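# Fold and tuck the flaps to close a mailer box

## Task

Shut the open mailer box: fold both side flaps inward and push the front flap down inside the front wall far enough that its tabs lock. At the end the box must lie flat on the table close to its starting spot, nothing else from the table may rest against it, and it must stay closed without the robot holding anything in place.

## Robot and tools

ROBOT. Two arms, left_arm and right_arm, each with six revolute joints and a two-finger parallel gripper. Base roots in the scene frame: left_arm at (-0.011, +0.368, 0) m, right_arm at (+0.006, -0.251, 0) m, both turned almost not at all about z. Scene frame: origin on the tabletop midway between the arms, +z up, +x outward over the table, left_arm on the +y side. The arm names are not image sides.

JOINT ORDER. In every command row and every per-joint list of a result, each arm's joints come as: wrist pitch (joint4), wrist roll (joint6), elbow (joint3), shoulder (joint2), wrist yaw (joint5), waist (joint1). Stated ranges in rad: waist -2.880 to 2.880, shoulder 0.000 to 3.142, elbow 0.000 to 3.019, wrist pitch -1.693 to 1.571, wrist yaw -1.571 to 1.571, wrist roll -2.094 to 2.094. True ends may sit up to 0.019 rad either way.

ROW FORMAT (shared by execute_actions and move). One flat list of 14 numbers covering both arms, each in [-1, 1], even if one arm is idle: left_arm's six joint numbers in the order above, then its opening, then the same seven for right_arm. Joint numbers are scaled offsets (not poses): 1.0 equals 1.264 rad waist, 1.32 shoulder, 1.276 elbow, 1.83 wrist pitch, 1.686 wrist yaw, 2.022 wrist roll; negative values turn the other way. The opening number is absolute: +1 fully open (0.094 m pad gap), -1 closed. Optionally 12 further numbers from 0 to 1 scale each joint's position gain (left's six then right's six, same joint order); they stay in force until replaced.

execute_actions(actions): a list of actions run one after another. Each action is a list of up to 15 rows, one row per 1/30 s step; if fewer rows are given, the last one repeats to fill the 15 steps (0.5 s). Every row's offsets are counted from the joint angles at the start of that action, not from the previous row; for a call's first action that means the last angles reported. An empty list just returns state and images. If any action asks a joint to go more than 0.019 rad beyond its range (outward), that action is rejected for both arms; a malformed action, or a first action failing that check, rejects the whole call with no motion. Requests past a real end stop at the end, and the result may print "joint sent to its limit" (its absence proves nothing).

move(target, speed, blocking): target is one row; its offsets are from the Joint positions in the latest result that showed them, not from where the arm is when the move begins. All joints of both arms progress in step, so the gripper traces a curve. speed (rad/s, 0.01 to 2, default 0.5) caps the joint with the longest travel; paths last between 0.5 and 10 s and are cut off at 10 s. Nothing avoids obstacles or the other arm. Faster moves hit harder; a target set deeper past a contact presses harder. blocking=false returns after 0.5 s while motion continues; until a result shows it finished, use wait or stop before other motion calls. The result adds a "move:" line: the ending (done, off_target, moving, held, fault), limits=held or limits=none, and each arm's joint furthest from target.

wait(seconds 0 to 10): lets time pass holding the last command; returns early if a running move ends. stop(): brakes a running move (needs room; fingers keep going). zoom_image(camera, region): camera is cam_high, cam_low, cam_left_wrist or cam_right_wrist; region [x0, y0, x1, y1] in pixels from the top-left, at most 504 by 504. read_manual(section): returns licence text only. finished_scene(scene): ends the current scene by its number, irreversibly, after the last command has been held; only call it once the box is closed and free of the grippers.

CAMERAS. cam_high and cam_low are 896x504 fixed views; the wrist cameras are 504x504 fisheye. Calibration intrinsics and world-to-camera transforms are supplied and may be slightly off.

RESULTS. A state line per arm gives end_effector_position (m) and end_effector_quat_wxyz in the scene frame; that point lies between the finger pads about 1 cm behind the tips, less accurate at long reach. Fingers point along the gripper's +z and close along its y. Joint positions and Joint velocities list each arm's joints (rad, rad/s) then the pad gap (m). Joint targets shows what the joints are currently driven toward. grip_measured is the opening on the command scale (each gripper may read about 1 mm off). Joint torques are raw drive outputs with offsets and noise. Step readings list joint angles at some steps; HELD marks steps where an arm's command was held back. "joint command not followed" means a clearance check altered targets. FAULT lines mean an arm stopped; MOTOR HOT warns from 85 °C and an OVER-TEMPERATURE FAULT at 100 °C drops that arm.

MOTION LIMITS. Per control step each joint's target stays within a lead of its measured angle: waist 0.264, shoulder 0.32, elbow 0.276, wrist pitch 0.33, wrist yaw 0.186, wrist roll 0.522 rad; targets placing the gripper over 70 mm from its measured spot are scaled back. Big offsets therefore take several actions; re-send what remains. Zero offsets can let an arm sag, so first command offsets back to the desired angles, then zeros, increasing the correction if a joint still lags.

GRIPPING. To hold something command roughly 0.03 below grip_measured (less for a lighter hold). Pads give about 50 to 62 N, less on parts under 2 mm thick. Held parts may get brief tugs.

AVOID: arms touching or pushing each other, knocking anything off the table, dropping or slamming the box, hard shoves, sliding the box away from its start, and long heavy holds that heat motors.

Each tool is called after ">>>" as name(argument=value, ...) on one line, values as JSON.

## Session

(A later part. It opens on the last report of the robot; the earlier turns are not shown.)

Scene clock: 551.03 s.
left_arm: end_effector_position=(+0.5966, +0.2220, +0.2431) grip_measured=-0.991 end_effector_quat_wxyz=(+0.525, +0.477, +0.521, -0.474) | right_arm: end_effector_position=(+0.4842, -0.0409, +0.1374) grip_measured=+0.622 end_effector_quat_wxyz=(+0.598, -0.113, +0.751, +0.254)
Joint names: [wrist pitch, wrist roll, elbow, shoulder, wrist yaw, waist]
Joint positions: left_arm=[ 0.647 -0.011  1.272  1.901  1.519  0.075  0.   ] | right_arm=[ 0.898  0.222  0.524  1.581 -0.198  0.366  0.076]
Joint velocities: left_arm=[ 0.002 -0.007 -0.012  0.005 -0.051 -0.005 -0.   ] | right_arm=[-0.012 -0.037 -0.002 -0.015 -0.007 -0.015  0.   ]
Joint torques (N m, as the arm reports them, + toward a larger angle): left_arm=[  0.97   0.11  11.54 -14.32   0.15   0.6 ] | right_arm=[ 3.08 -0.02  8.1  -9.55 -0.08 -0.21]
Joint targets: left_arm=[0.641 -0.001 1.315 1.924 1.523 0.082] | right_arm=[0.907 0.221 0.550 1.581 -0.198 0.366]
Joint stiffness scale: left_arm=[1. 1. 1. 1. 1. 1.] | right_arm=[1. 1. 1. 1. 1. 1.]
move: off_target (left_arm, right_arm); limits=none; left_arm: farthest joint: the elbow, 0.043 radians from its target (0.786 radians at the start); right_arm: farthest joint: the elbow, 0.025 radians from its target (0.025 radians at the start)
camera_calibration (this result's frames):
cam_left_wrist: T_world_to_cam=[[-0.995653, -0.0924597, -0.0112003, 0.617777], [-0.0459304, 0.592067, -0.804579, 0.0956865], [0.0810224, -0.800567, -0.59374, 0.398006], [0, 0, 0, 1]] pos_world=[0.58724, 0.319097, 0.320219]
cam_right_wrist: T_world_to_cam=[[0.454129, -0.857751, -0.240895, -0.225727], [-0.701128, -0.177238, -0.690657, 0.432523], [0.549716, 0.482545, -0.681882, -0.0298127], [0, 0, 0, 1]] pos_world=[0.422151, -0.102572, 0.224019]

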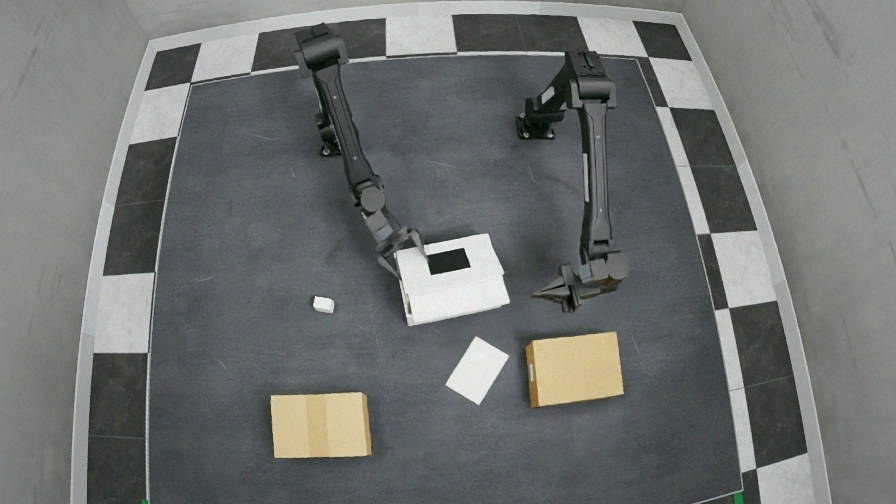

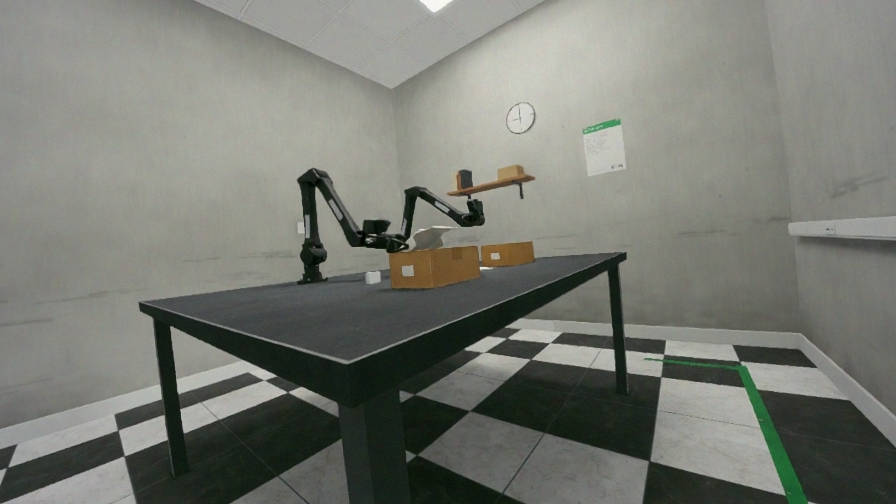

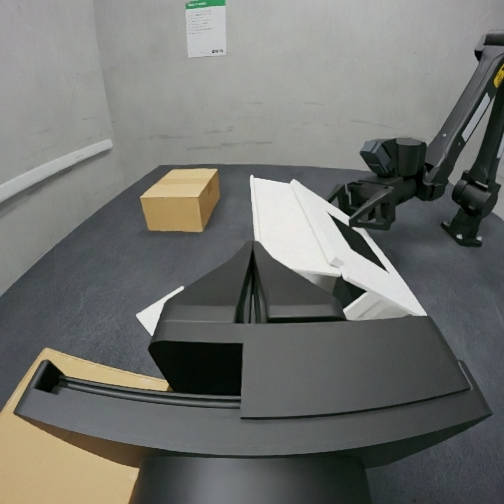

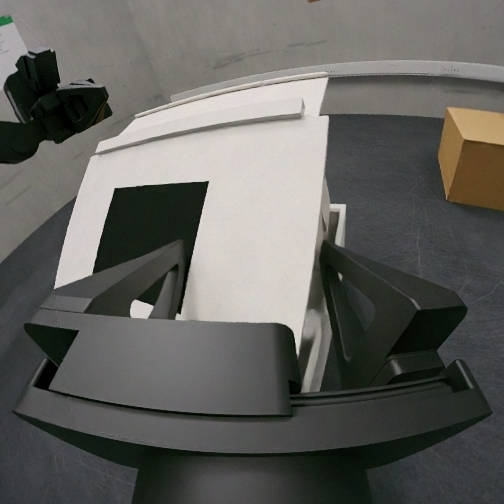

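>>> move(target=[0,0,0.03,0.01,0.003,-0.098,-1,0.005,0,0.02,0,0,0,0.62], speed=0.2)

>>> move(target=[0.108,0,0,0.13,0.003,0,-1,0.005,0,0.02,0,0,0,0.62], speed=0.08)

>>> zoom_image(camera="cam_low", region=[350, 190, 500, 300])

Scene clock: 565.80 s.
left_arm: end_effector_position=(+0.5726, +0.1451, +0.2431) grip_measured=-0.991 end_effector_quat_wxyz=(+0.493, +0.510, +0.489, -0.507) | right_arm: end_effector_position=(+0.4842, -0.0409, +0.1374) grip_measured=+0.622 end_effector_quat_wxyz=(+0.598, -0.113, +0.751, +0.254)
Joint names: [wrist pitch, wrist roll, elbow, shoulder, wrist yaw, waist]
Joint positions: left_arm=[ 0.647 -0.011  1.272  1.901  1.52  -0.054  0.   ] | right_arm=[ 0.898  0.222  0.524  1.581 -0.198  0.366  0.076]
Joint velocities: left_arm=[-0.007  0.066  0.007  0.024  0.007  0.005  0.   ] | right_arm=[-0.012 -0.007  0.012 -0.015  0.022 -0.005  0.001]
Joint torques (N m, as the arm reports them, + toward a larger angle): left_arm=[  1.24   0.02  11.09 -15.22   0.14   0.01] | right_arm=[ 3.07  0.    8.19 -9.16 -0.08 -0.47]
Joint targets: left_arm=[0.647 -0.011 1.310 1.914 1.524 -0.049] | right_arm=[0.907 0.222 0.550 1.581 -0.198 0.366]
Joint stiffness scale: left_arm=[1. 1. 1. 1. 1. 1.] | right_arm=[1. 1. 1. 1. 1. 1.]
move: off_target (left_arm, right_arm); limits=none; left_arm: farthest joint: the elbow, 0.039 radians from its target (0.039 radians at the start); right_arm: farthest joint: the elbow, 0.025 radians from its target (0.025 radians at the start)
camera_calibration (this result's frames):
cam_left_wrist: T_world_to_cam=[[-0.999249, 0.0370931, -0.0112009, 0.570074], [0.0310331, 0.593045, -0.804571, 0.0959075], [-0.0232014, -0.804315, -0.59375, 0.398598], [0, 0, 0, 1]] pos_world=[0.575917, 0.242575, 0.320218]
cam_right_wrist: T_world_to_cam=[[0.454129, -0.857751, -0.240895, -0.225727], [-0.701128, -0.177238, -0.690657, 0.432523], [0.549716, 0.482545, -0.681882, -0.0298127], [0, 0, 0, 1]] pos_world=[0.422151, -0.102572, 0.224019]

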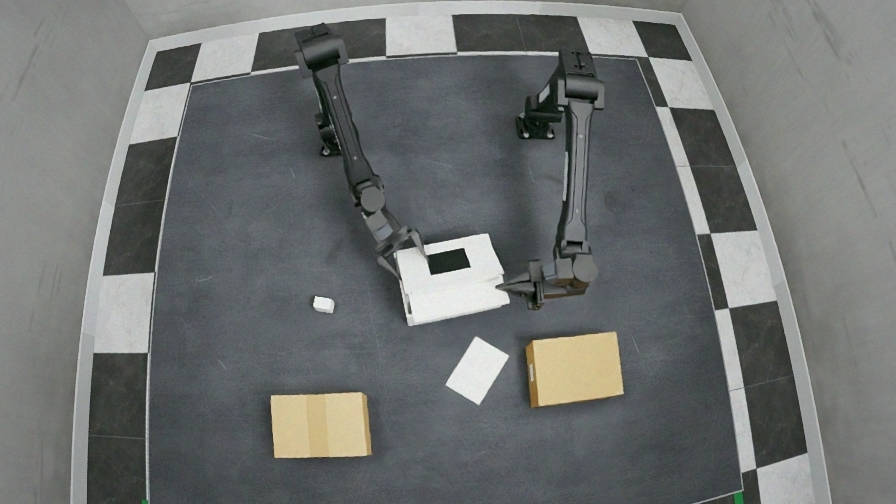

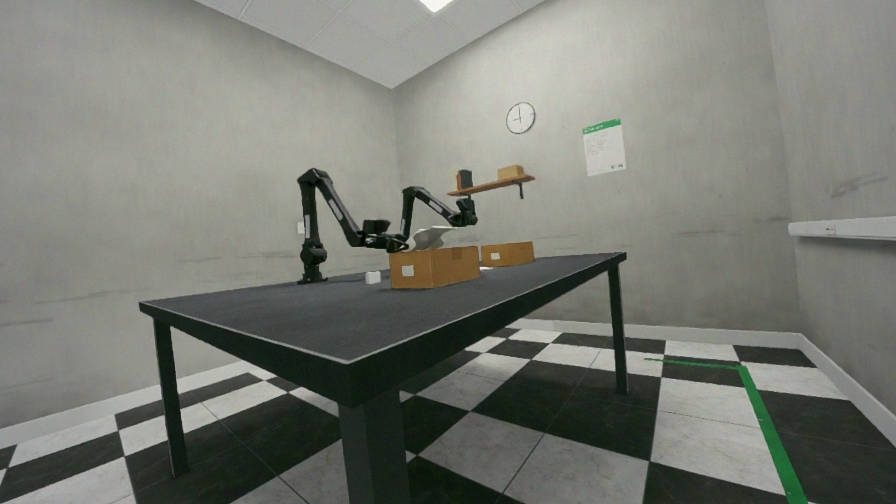

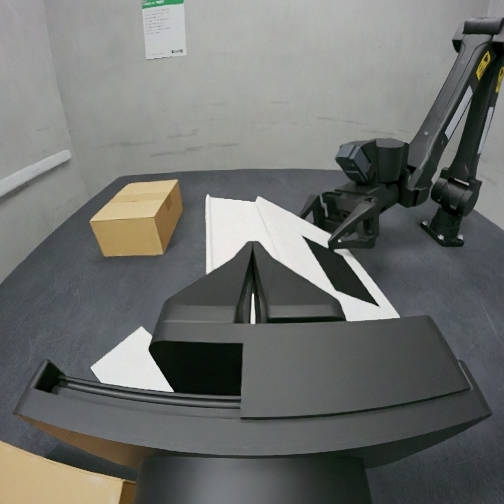

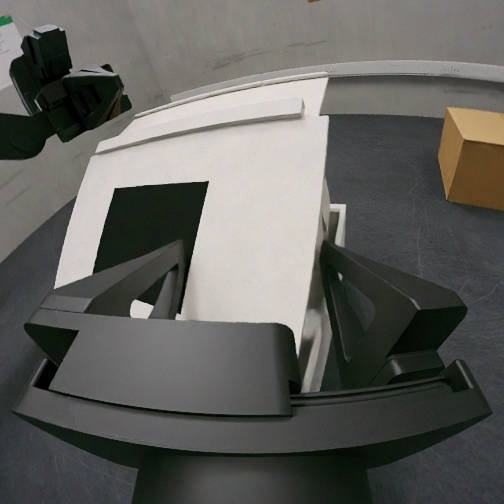

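Scene clock: 568.60 s.
left_arm: end_effector_position=(+0.5821, +0.1442, +0.1705) grip_measured=-0.991 end_effector_quat_wxyz=(+0.501, +0.517, +0.481, -0.500) | right_arm: end_effector_position=(+0.4842, -0.0410, +0.1374) grip_measured=+0.622 end_effector_quat_wxyz=(+0.598, -0.113, +0.752, +0.254)
Joint names: [wrist pitch, wrist roll, elbow, shoulder, wrist yaw, waist]
Joint positions: left_arm=[ 0.83  -0.011  1.267  2.048  1.52  -0.054  0.   ] | right_arm=[ 0.898  0.222  0.524  1.581 -0.198  0.366  0.076]
Joint velocities: left_arm=[-0.002 -0.007  0.017 -0.015  0.007  0.015 -0.001] | right_arm=[-0.002  0.037 -0.002 -0.024  0.051 -0.005  0.001]
Joint torques (N m, as the arm reports them, + toward a larger angle): left_arm=[  1.91   0.02   7.39 -15.28   0.13  -0.15] | right_arm=[ 2.77 -0.08  8.15 -8.71 -0.13 -0.32]
Joint targets: left_arm=[0.845 -0.011 1.271 2.073 1.525 -0.054] | right_arm=[0.907 0.222 0.550 1.581 -0.198 0.366]
Joint stiffness scale: left_arm=[1. 1. 1. 1. 1. 1.] | right_arm=[1. 1. 1. 1. 1. 1.]
move: off_target (left_arm, right_arm); limits=none; left_arm: farthest joint: the shoulder, 0.024 radians from its target (0.171 radians at the start); right_arm: farthest joint: the elbow, 0.025 radians from its target (0.025 radians at the start)
camera_calibration (this result's frames):
cam_left_wrist: T_world_to_cam=[[-0.998366, 0.0373996, -0.0431944, 0.58373], [0.0569519, 0.590825, -0.804787, 0.0229839], [-0.00457834, -0.805932, -0.59199, 0.344161], [0, 0, 0, 1]] pos_world=[0.583044, 0.24196, 0.247451]
cam_right_wrist: T_world_to_cam=[[0.45381, -0.857936, -0.240837, -0.225652], [-0.70118, -0.177013, -0.690661, 0.43257], [0.549912, 0.482299, -0.681898, -0.0299085], [0, 0, 0, 1]] pos_world=[0.42216, -0.1026, 0.22402]

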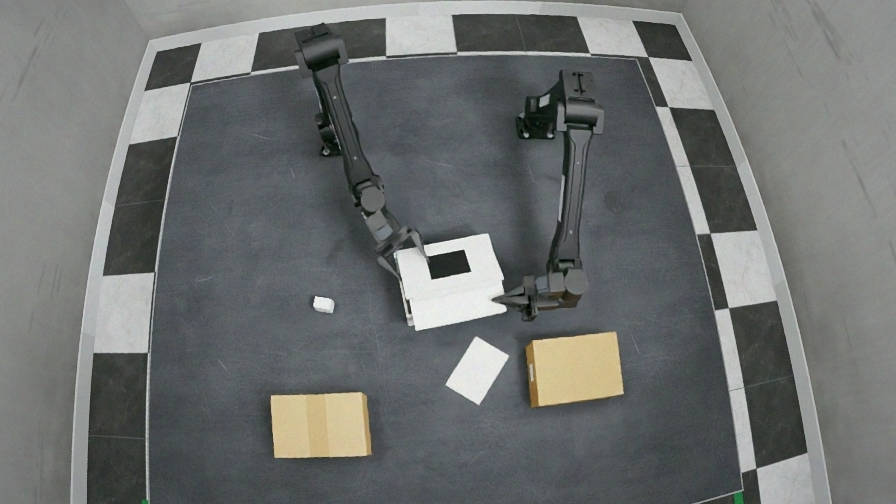

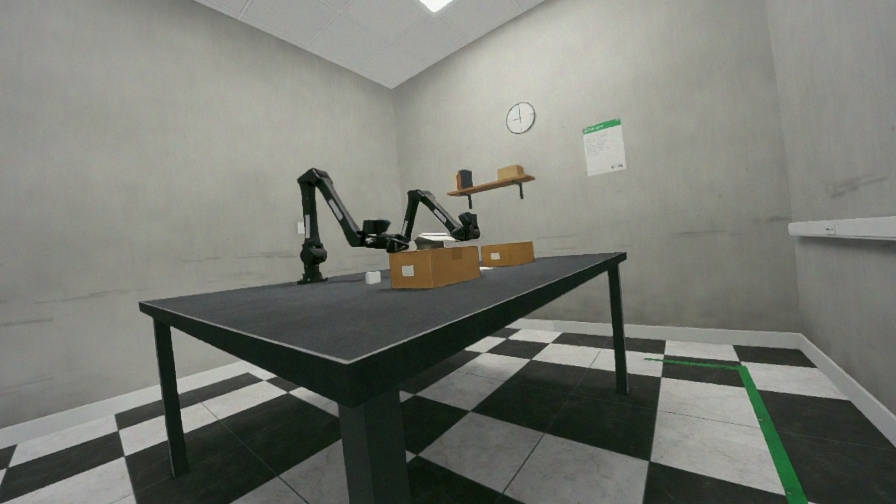

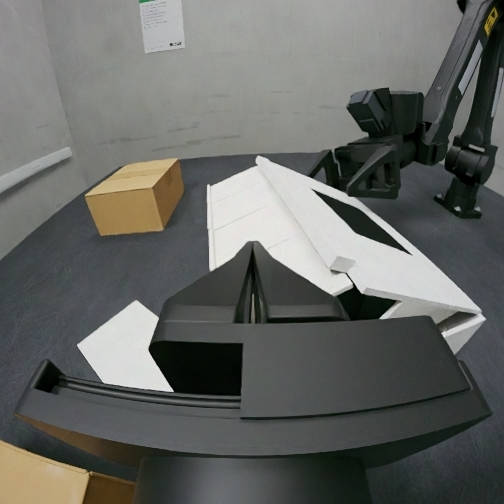

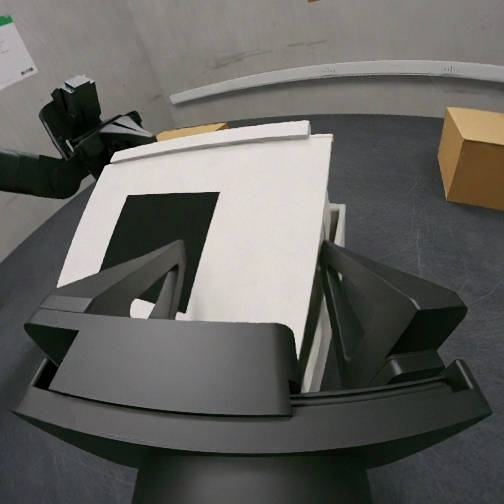

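Region (350, 190, 500, 300) of cam_low's 896x504 image, scaled by 3.360, with more detail than that image has; it fills the top 370 rows of this view, and the rest is white.

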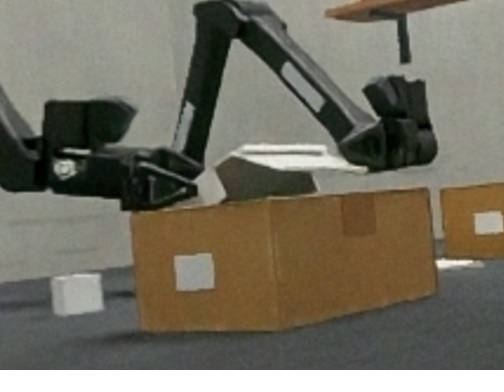

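>>> move(target=[0.02,0,-0.012,0.058,0.003,0,-1,0.02,0,0.02,0,0,0,0.62], speed=0.05)

>>> zoom_image(camera="cam_low", region=[350, 190, 500, 300])

Scene clock: 578.73 s.
left_arm: end_effector_position=(+0.5788, +0.1445, +0.1362) grip_measured=-0.991 end_effector_quat_wxyz=(+0.489, +0.507, +0.493, -0.511) | right_arm: end_effector_position=(+0.4846, -0.0410, +0.1397) grip_measured=+0.622 end_effector_quat_wxyz=(+0.602, -0.113, +0.748, +0.255)
Joint names: [wrist pitch, wrist roll, elbow, shoulder, wrist yaw, waist]
Joint positions: left_arm=[ 0.852 -0.011  1.251  2.1    1.52  -0.054  0.   ] | right_arm=[ 0.908  0.222  0.524  1.581 -0.196  0.366  0.076]
Joint velocities: left_arm=[ 0.002 -0.037 -0.007 -0.005 -0.037 -0.015 -0.001] | right_arm=[-0.022  0.022 -0.012 -0.015  0.022 -0.005 -0.   ]
Joint torques (N m, as the arm reports them, + toward a larger angle): left_arm=[  1.94   0.03   6.63 -15.31   0.18  -0.22] | right_arm=[ 3.87 -0.05  7.89 -8.77 -0.19 -0.45]
Joint targets: left_arm=[0.867 -0.011 1.252 2.125 1.525 -0.054] | right_arm=[0.935 0.222 0.550 1.581 -0.198 0.366]
Joint stiffness scale: left_arm=[1. 1. 1. 1. 1. 1.] | right_arm=[1. 1. 1. 1. 1. 1.]
move: off_target (left_arm, right_arm); limits=none; left_arm: farthest joint: the shoulder, 0.024 radians from its target (0.076 radians at the start); right_arm: farthest joint: the wrist pitch, 0.027 radians from its target (0.037 radians at the start)
camera_calibration (this result's frames):
cam_left_wrist: T_world_to_cam=[[-0.999292, 0.0374793, 0.00327759, 0.57306], [0.0196422, 0.594039, -0.804197, 0.0164521], [-0.0320877, -0.803563, -0.594354, 0.339978], [0, 0, 0, 1]] pos_world=[0.583241, 0.241943, 0.21342]
cam_right_wrist: T_world_to_cam=[[0.455005, -0.857702, -0.23941, -0.226109], [-0.69512, -0.174063, -0.697502, 0.432583], [0.556577, 0.483786, -0.675406, -0.0326481], [0, 0, 0, 1]] pos_world=[0.421749, -0.102843, 0.225544]

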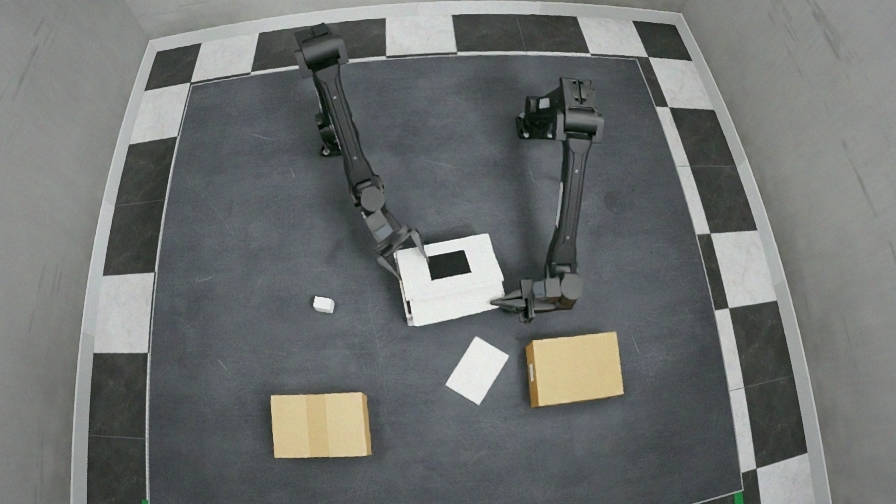

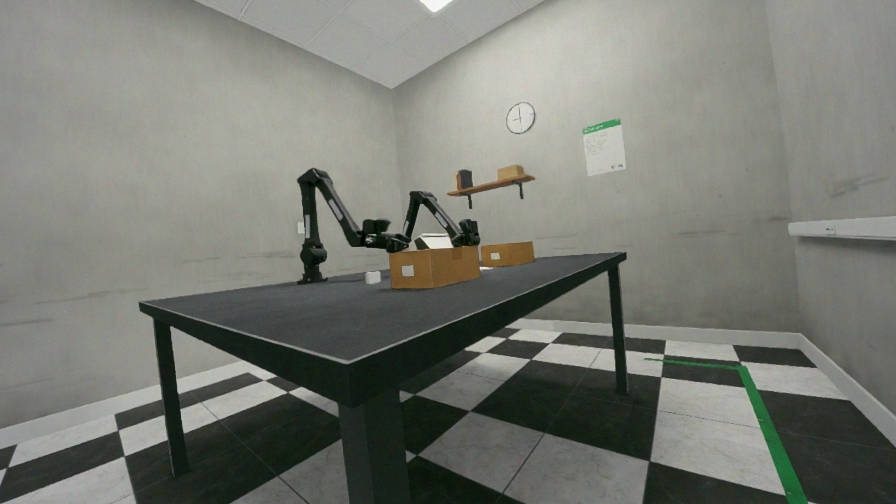

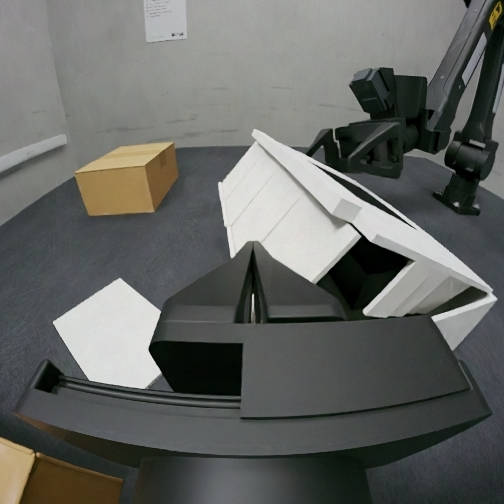

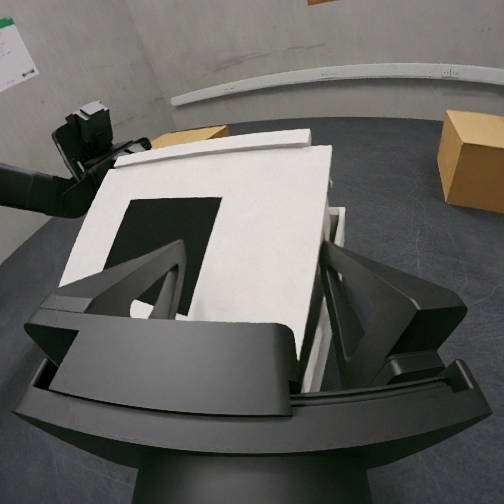

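Region (350, 190, 500, 300) of cam_low's 896x504 image, scaled by 3.360, with more detail than that image has; it fills the top 370 rows of this view, and the rest is white.

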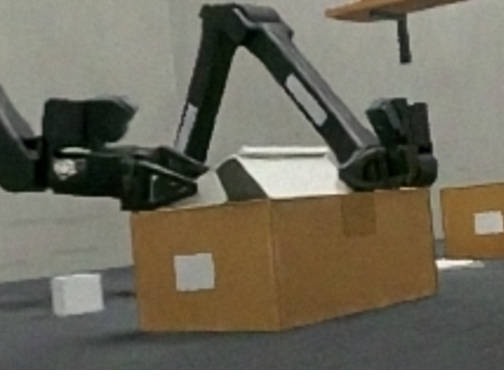

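>>> move(target=[0.055,0,-0.117,-0.068,-0.01,-0.006,-1,0.04,0,0.02,0,0,0,0.62], speed=0.06)

>>> zoom_image(camera="cam_low", region=[350, 190, 500, 300])

>>> zoom_image(camera="cam_high", region=[360, 210, 570, 350])

Scene clock: 591.47 s.
left_arm: end_effector_position=(+0.5386, +0.1490, +0.1288) grip_measured=-0.991 end_effector_quat_wxyz=(+0.493, +0.502, +0.498, -0.507) | right_arm: end_effector_position=(+0.4858, -0.0408, +0.1507) grip_measured=+0.622 end_effector_quat_wxyz=(+0.619, -0.113, +0.733, +0.258)
Joint names: [wrist pitch, wrist roll, elbow, shoulder, wrist yaw, waist]
Joint positions: left_arm=[ 0.94  -0.011  1.105  2.043  1.504 -0.052  0.   ] | right_arm=[ 0.955  0.222  0.523  1.581 -0.195  0.366  0.076]
Joint velocities: left_arm=[-0.002  0.007 -0.002 -0.015 -0.037 -0.015 -0.001] | right_arm=[-0.007 -0.007 -0.002  0.015 -0.066 -0.005 -0.   ]
Joint torques (N m, as the arm reports them, + toward a larger angle): left_arm=[  1.89   0.02   5.79 -18.63  -0.04  -0.84] | right_arm=[ 3.7  -0.05  8.18 -8.8  -0.17 -0.02]
Joint targets: left_arm=[0.953 -0.011 1.102 2.010 1.504 -0.061] | right_arm=[0.981 0.222 0.550 1.581 -0.196 0.366]
Joint stiffness scale: left_arm=[1. 1. 1. 1. 1. 1.] | right_arm=[1. 1. 1. 1. 1. 1.]
move: off_target (left_arm, right_arm); limits=none; left_arm: farthest joint: the shoulder, 0.033 radians from its target (0.090 radians at the start); right_arm: farthest joint: the elbow, 0.026 radians from its target (0.025 radians at the start)
camera_calibration (this result's frames):
cam_left_wrist: T_world_to_cam=[[-0.999799, 0.0195574, 0.0044221, 0.535577], [0.00806916, 0.594337, -0.804175, 0.0147715], [-0.0183558, -0.803978, -0.594376, 0.330544], [0, 0, 0, 1]] pos_world=[0.541418, 0.246496, 0.205978]
cam_right_wrist: T_world_to_cam=[[0.464367, -0.854478, -0.232872, -0.229212], [-0.664078, -0.161971, -0.729909, 0.431465], [0.585973, 0.493591, -0.642654, -0.0447851], [0, 0, 0, 1]] pos_world=[0.419207, -0.103866, 0.232771]

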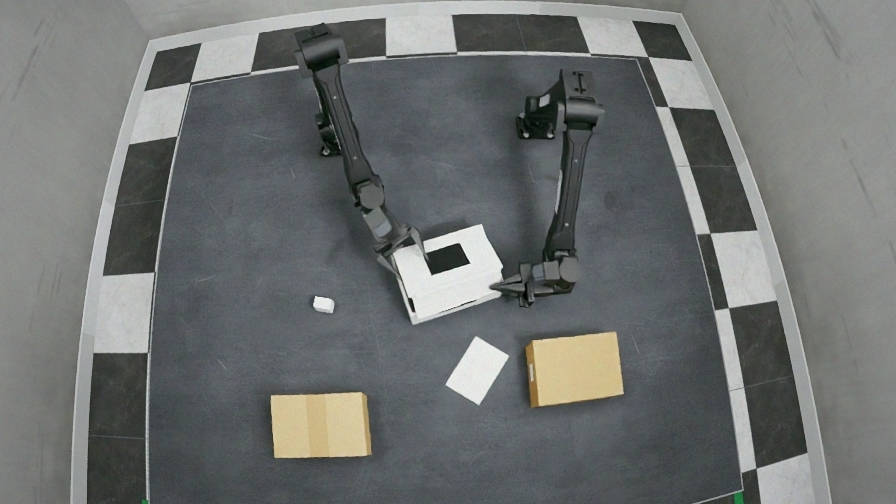

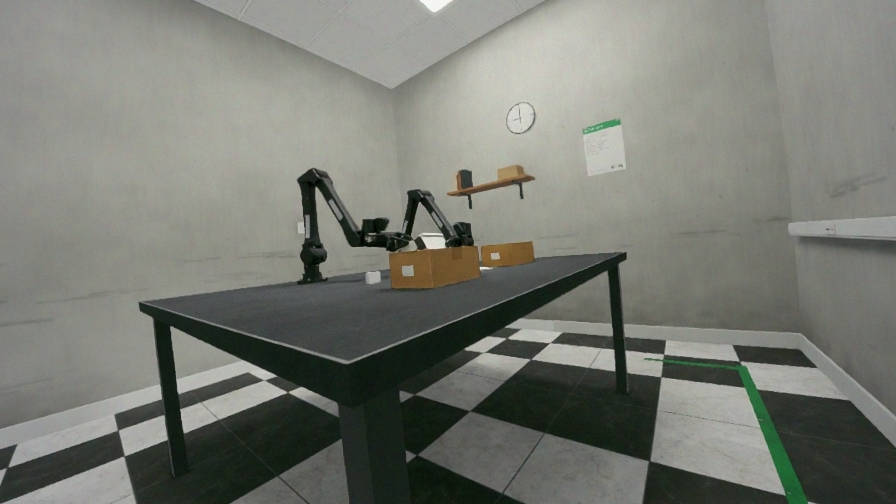

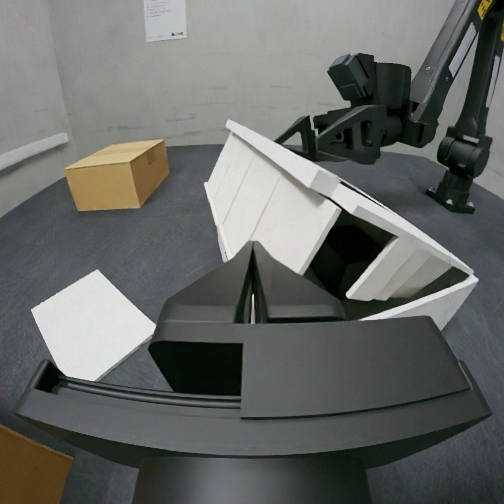

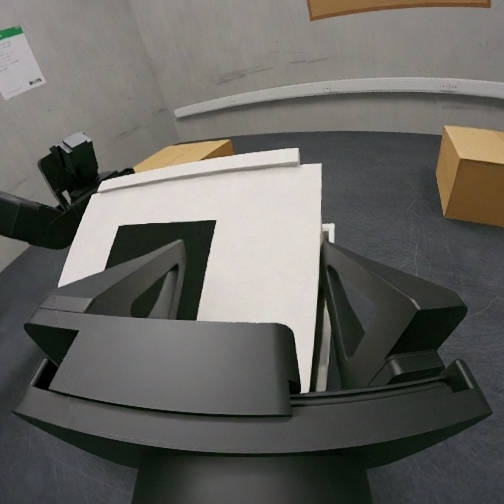

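Region (350, 190, 500, 300) of cam_low's 896x504 image, scaled by 3.360, with more detail than that image has; it fills the top 370 rows of this view, and the rest is white.

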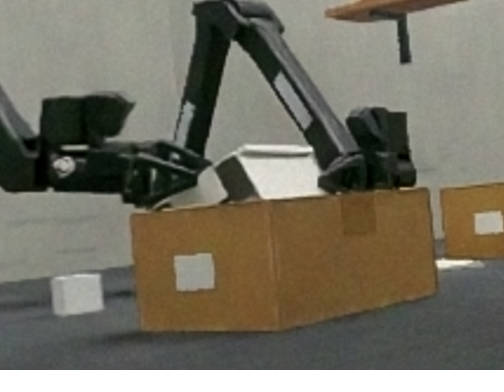

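Region (360, 210, 570, 350) of cam_high's 896x504 image, scaled by 2.400, with more detail than that image has.

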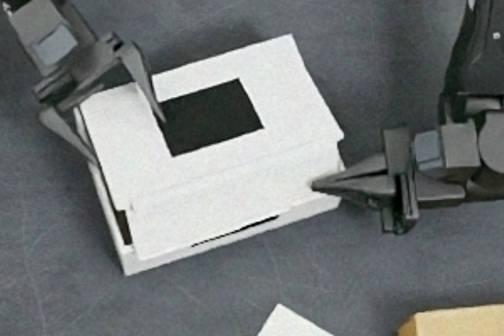

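>>> move(target=[0.007,0,0,0,0,0,-1,0.07,-0.03,0.03,0,0,-0.42,1], speed=0.3)

Scene clock: 631.67 s.
left_arm: end_effector_position=(+0.5387, +0.1492, +0.1288) grip_measured=-0.991 end_effector_quat_wxyz=(+0.493, +0.502, +0.498, -0.507) | right_arm: end_effector_position=(+0.5309, -0.3094, +0.1802) grip_measured=+1.000 end_effector_quat_wxyz=(+0.708, +0.052, +0.701, +0.069)
Joint names: [wrist pitch, wrist roll, elbow, shoulder, wrist yaw, waist]
Joint positions: left_arm=[ 0.94  -0.011  1.105  2.043  1.504 -0.052  0.   ] | right_arm=[ 1.062  0.173  0.532  1.581 -0.195 -0.157  0.094]
Joint velocities: left_arm=[-0.017 -0.037 -0.012 -0.005 -0.037 -0.005 -0.   ] | right_arm=[ 0.007 -0.007  0.007 -0.015  0.022 -0.005  0.   ]
Joint torques (N m, as the arm reports them, + toward a larger angle): left_arm=[  1.9    0.02   6.04 -15.99  -0.03  -0.22] | right_arm=[ 3.38 -0.17  8.57 -8.73 -0.1  -0.7 ]
Joint targets: left_arm=[0.952 -0.011 1.105 2.043 1.504 -0.052] | right_arm=[1.083 0.161 0.562 1.581 -0.195 -0.165]
Joint stiffness scale: left_arm=[1. 1. 1. 1. 1. 1.] | right_arm=[1. 1. 1. 1. 1. 1.]
move: off_target (right_arm); limits=none; left_arm: farthest joint: the wrist pitch, 0.013 radians from its target (0.013 radians at the start); right_arm: farthest joint: the elbow, 0.029 radians from its target (0.038 radians at the start)
camera_calibration (this result's frames):
cam_left_wrist: T_world_to_cam=[[-0.999806, 0.019176, 0.0044221, 0.535717], [0.00784243, 0.59434, -0.804175, 0.0147679], [-0.0180491, -0.803985, -0.594376, 0.33055], [0, 0, 0, 1]] pos_world=[0.541464, 0.246707, 0.205978]
cam_right_wrist: T_world_to_cam=[[0.000187766, -0.985885, -0.167423, -0.278757], [-0.56806, 0.137682, -0.811388, 0.495809], [0.822987, 0.0952589, -0.560016, -0.183605], [0, 0, 0, 1]] pos_world=[0.432806, -0.325596, 0.252801]

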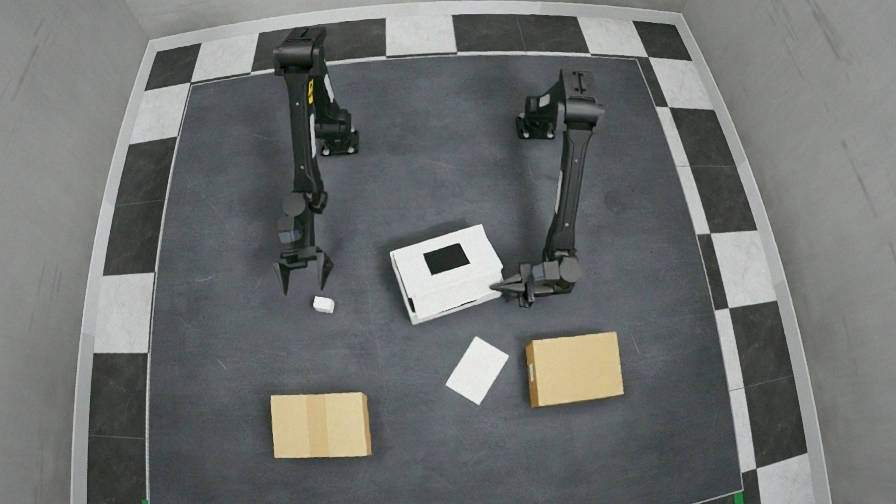

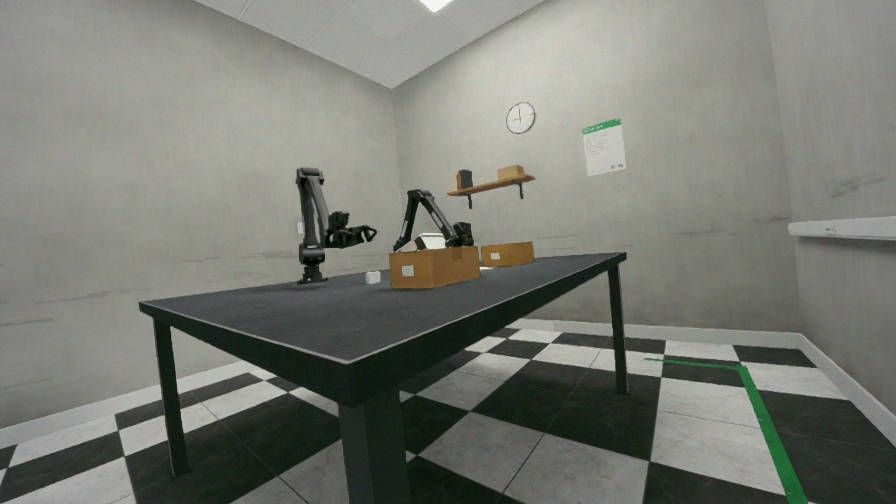

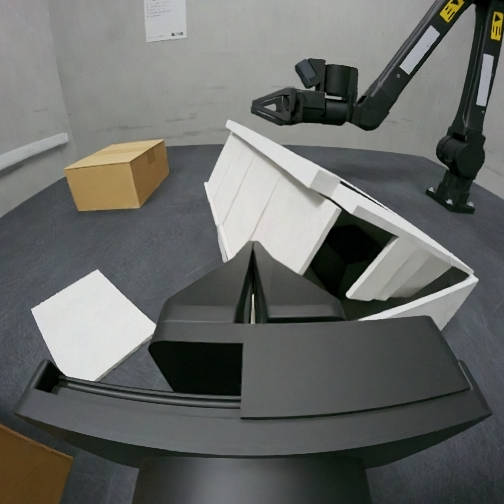

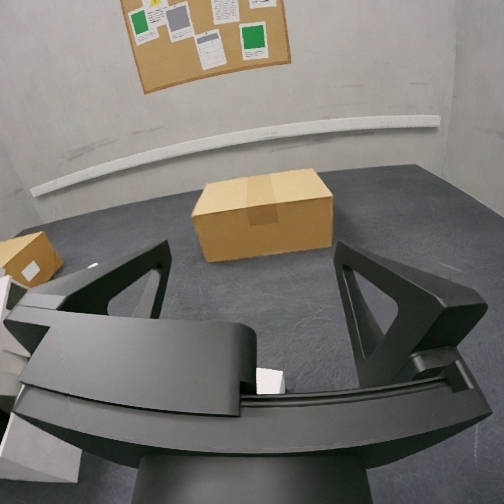

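>>> move(target=[0.007,0,0,0,0,0,-1,0.211,0.697,0.426,0.336,-0.776,0.05,0], speed=0.7)

Scene clock: 645.13 s.
left_arm: end_effector_position=(+0.5387, +0.1492, +0.1288) grip_measured=-0.991 end_effector_quat_wxyz=(+0.493, +0.502, +0.498, -0.507) | right_arm: end_effector_position=(+0.5624, -0.1480, +0.1665) grip_measured=+0.002 end_effector_quat_wxyz=(+0.228, -0.095, +0.689, +0.681)
Joint names: [wrist pitch, wrist roll, elbow, shoulder, wrist yaw, waist]
Joint positions: left_arm=[ 0.94  -0.011  1.105  2.043  1.504 -0.052  0.   ] | right_arm=[ 1.43   1.571  1.045  2.014 -1.5   -0.108  0.047]
Joint velocities: left_arm=[-0.007  0.022  0.007 -0.015 -0.007 -0.024 -0.   ] | right_arm=[-0.012  0.081 -0.007 -0.005 -0.007  0.005 -0.   ]
Joint torques (N m, as the arm reports them, + toward a larger angle): left_arm=[  1.88   0.02   6.06 -16.02  -0.03  -0.14] | right_arm=[  2.41   0.05   8.44 -13.95   0.11   0.6 ]
Joint targets: left_arm=[0.952 -0.011 1.105 2.043 1.504 -0.052] | right_arm=[1.448 1.583 1.075 2.025 -1.503 -0.094]
Joint stiffness scale: left_arm=[1. 1. 1. 1. 1. 1.] | right_arm=[1. 1. 1. 1. 1. 1.]
move: off_target (right_arm); limits=none; left_arm: farthest joint: the wrist pitch, 0.013 radians from its target (0.013 radians at the start); right_arm: farthest joint: the elbow, 0.031 radians from its target (0.544 radians at the start)
camera_calibration (this result's frames):
cam_left_wrist: T_world_to_cam=[[-0.999806, 0.019176, 0.0044221, 0.535717], [0.00784243, 0.59434, -0.804175, 0.0147679], [-0.0180491, -0.803985, -0.594376, 0.33055], [0, 0, 0, 1]] pos_world=[0.541464, 0.246707, 0.205978]
cam_right_wrist: T_world_to_cam=[[0.438988, -0.078995, -0.895014, -0.113404], [-0.830301, -0.416327, -0.370502, 0.472479], [-0.34335, 0.905777, -0.248352, 0.491362], [0, 0, 0, 1]] pos_world=[0.610792, -0.257317, 0.195587]

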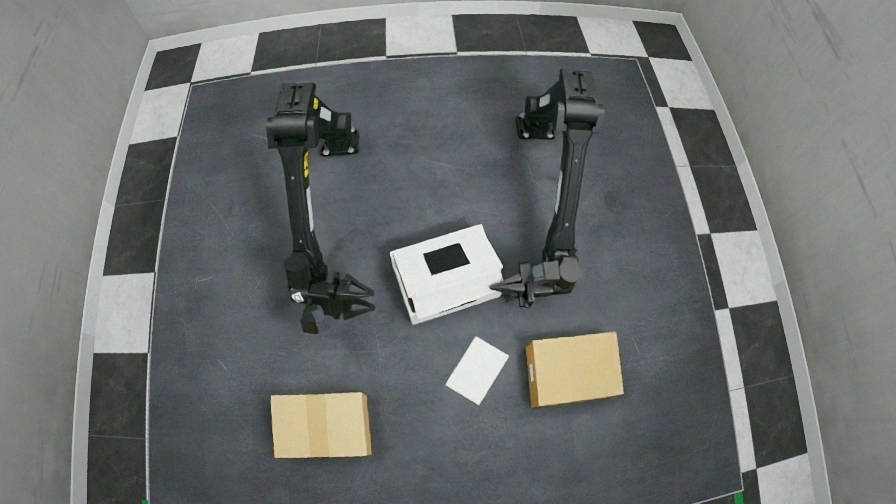

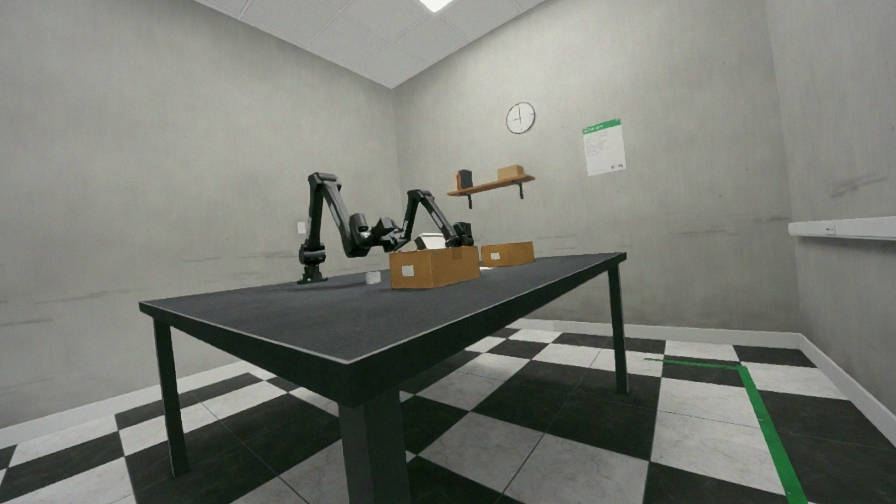

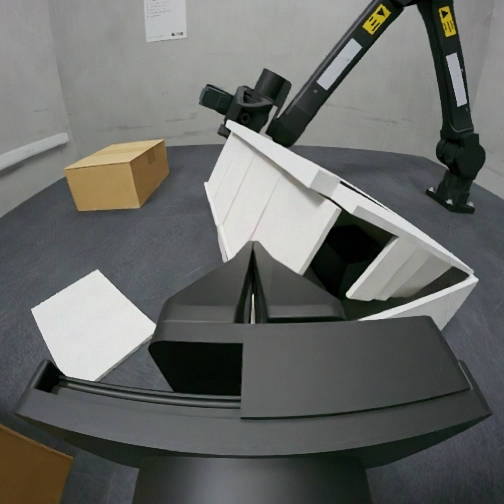

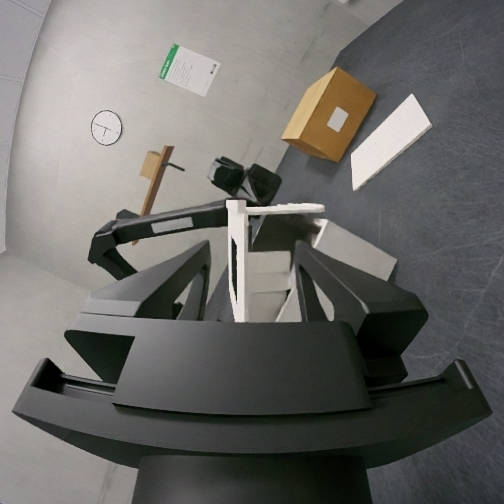

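>>> move(target=[0.007,0,0,0,0,0,-1,-0.012,0,0.063,0.042,0,0.075,-0.3], speed=0.1)

Scene clock: 661.93 s.
left_arm: end_effector_position=(+0.5387, +0.1492, +0.1288) grip_measured=-0.991 end_effector_quat_wxyz=(+0.493, +0.502, +0.498, -0.507) | right_arm: end_effector_position=(+0.5674, -0.1025, +0.1589) grip_measured=-0.298 end_effector_quat_wxyz=(+0.199, -0.123, +0.685, +0.690)
Joint names: [wrist pitch, wrist roll, elbow, shoulder, wrist yaw, waist]
Joint positions: left_arm=[ 0.94  -0.011  1.105  2.043  1.504 -0.052  0.   ] | right_arm=[ 1.419  1.571  1.095  2.055 -1.5   -0.024  0.033]
Joint velocities: left_arm=[-0.002 -0.007 -0.002 -0.015 -0.007  0.015  0.001] | right_arm=[-0.012  0.007  0.007 -0.005 -0.037 -0.005 -0.   ]
Joint torques (N m, as the arm reports them, + toward a larger angle): left_arm=[  1.86   0.01   6.05 -16.07  -0.04  -0.08] | right_arm=[  1.3   -0.15   8.52 -13.9    0.26  -0.08]
Joint targets: left_arm=[0.952 -0.011 1.105 2.043 1.504 -0.052] | right_arm=[1.408 1.570 1.125 2.070 -1.500 -0.013]
Joint stiffness scale: left_arm=[1. 1. 1. 1. 1. 1.] | right_arm=[1. 1. 1. 1. 1. 1.]
move: off_target (right_arm); limits=none; left_arm: farthest joint: the wrist pitch, 0.013 radians from its target (0.013 radians at the start); right_arm: farthest joint: the elbow, 0.031 radians from its target (0.081 radians at the start)
camera_calibration (this result's frames):
cam_left_wrist: T_world_to_cam=[[-0.999806, 0.019176, 0.0044221, 0.535717], [0.00784243, 0.59434, -0.804175, 0.0147679], [-0.0180491, -0.803985, -0.594376, 0.33055], [0, 0, 0, 1]] pos_world=[0.541464, 0.246707, 0.205978]
cam_right_wrist: T_world_to_cam=[[0.442003, -0.0419791, -0.896031, -0.116505], [-0.793503, -0.484127, -0.368746, 0.464594], [-0.418313, 0.87399, -0.247296, 0.489144], [0, 0, 0, 1]] pos_world=[0.624768, -0.207475, 0.187888]

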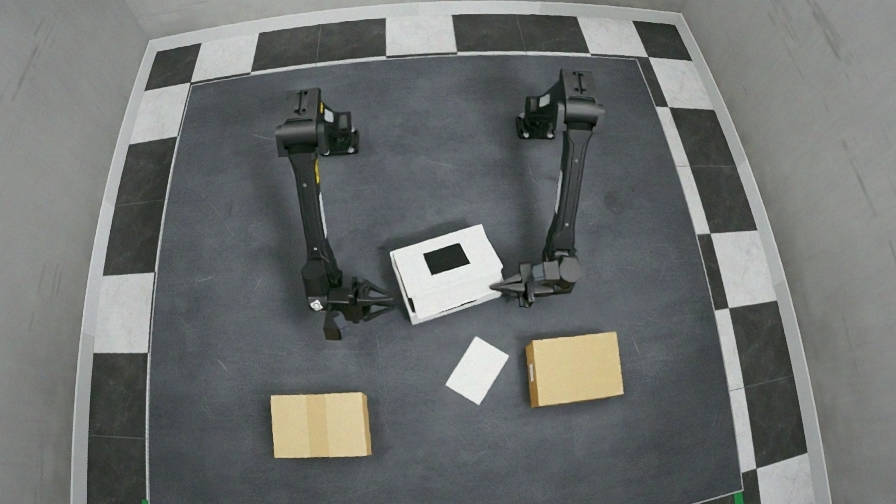

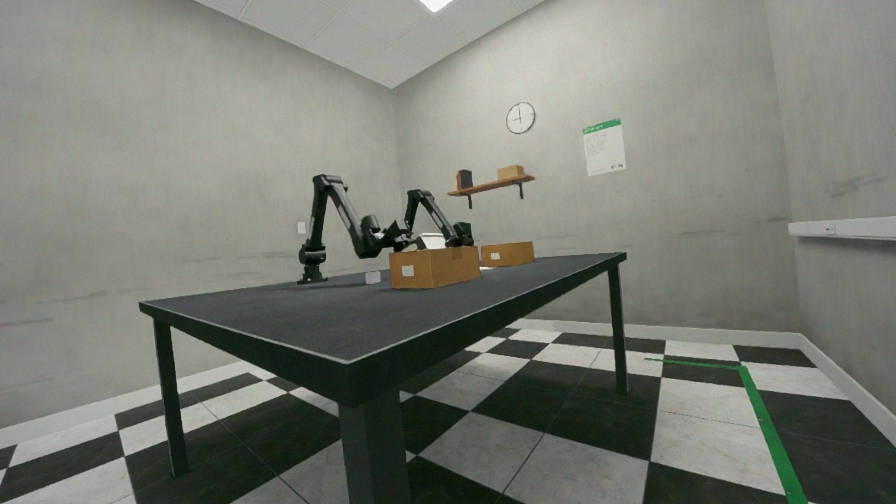

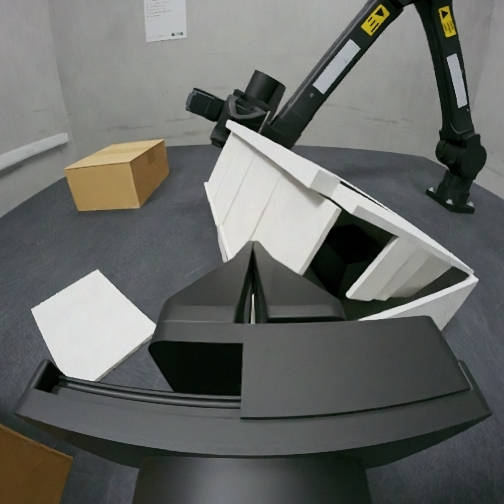

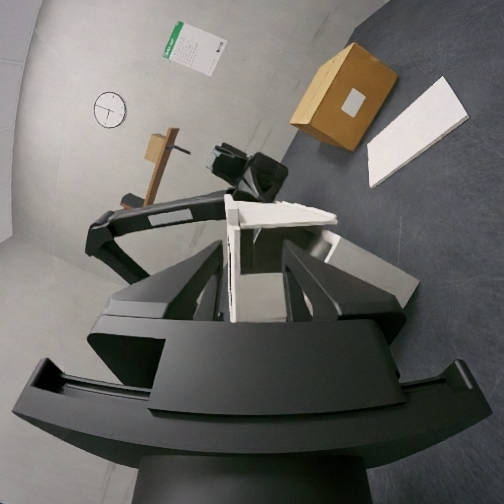

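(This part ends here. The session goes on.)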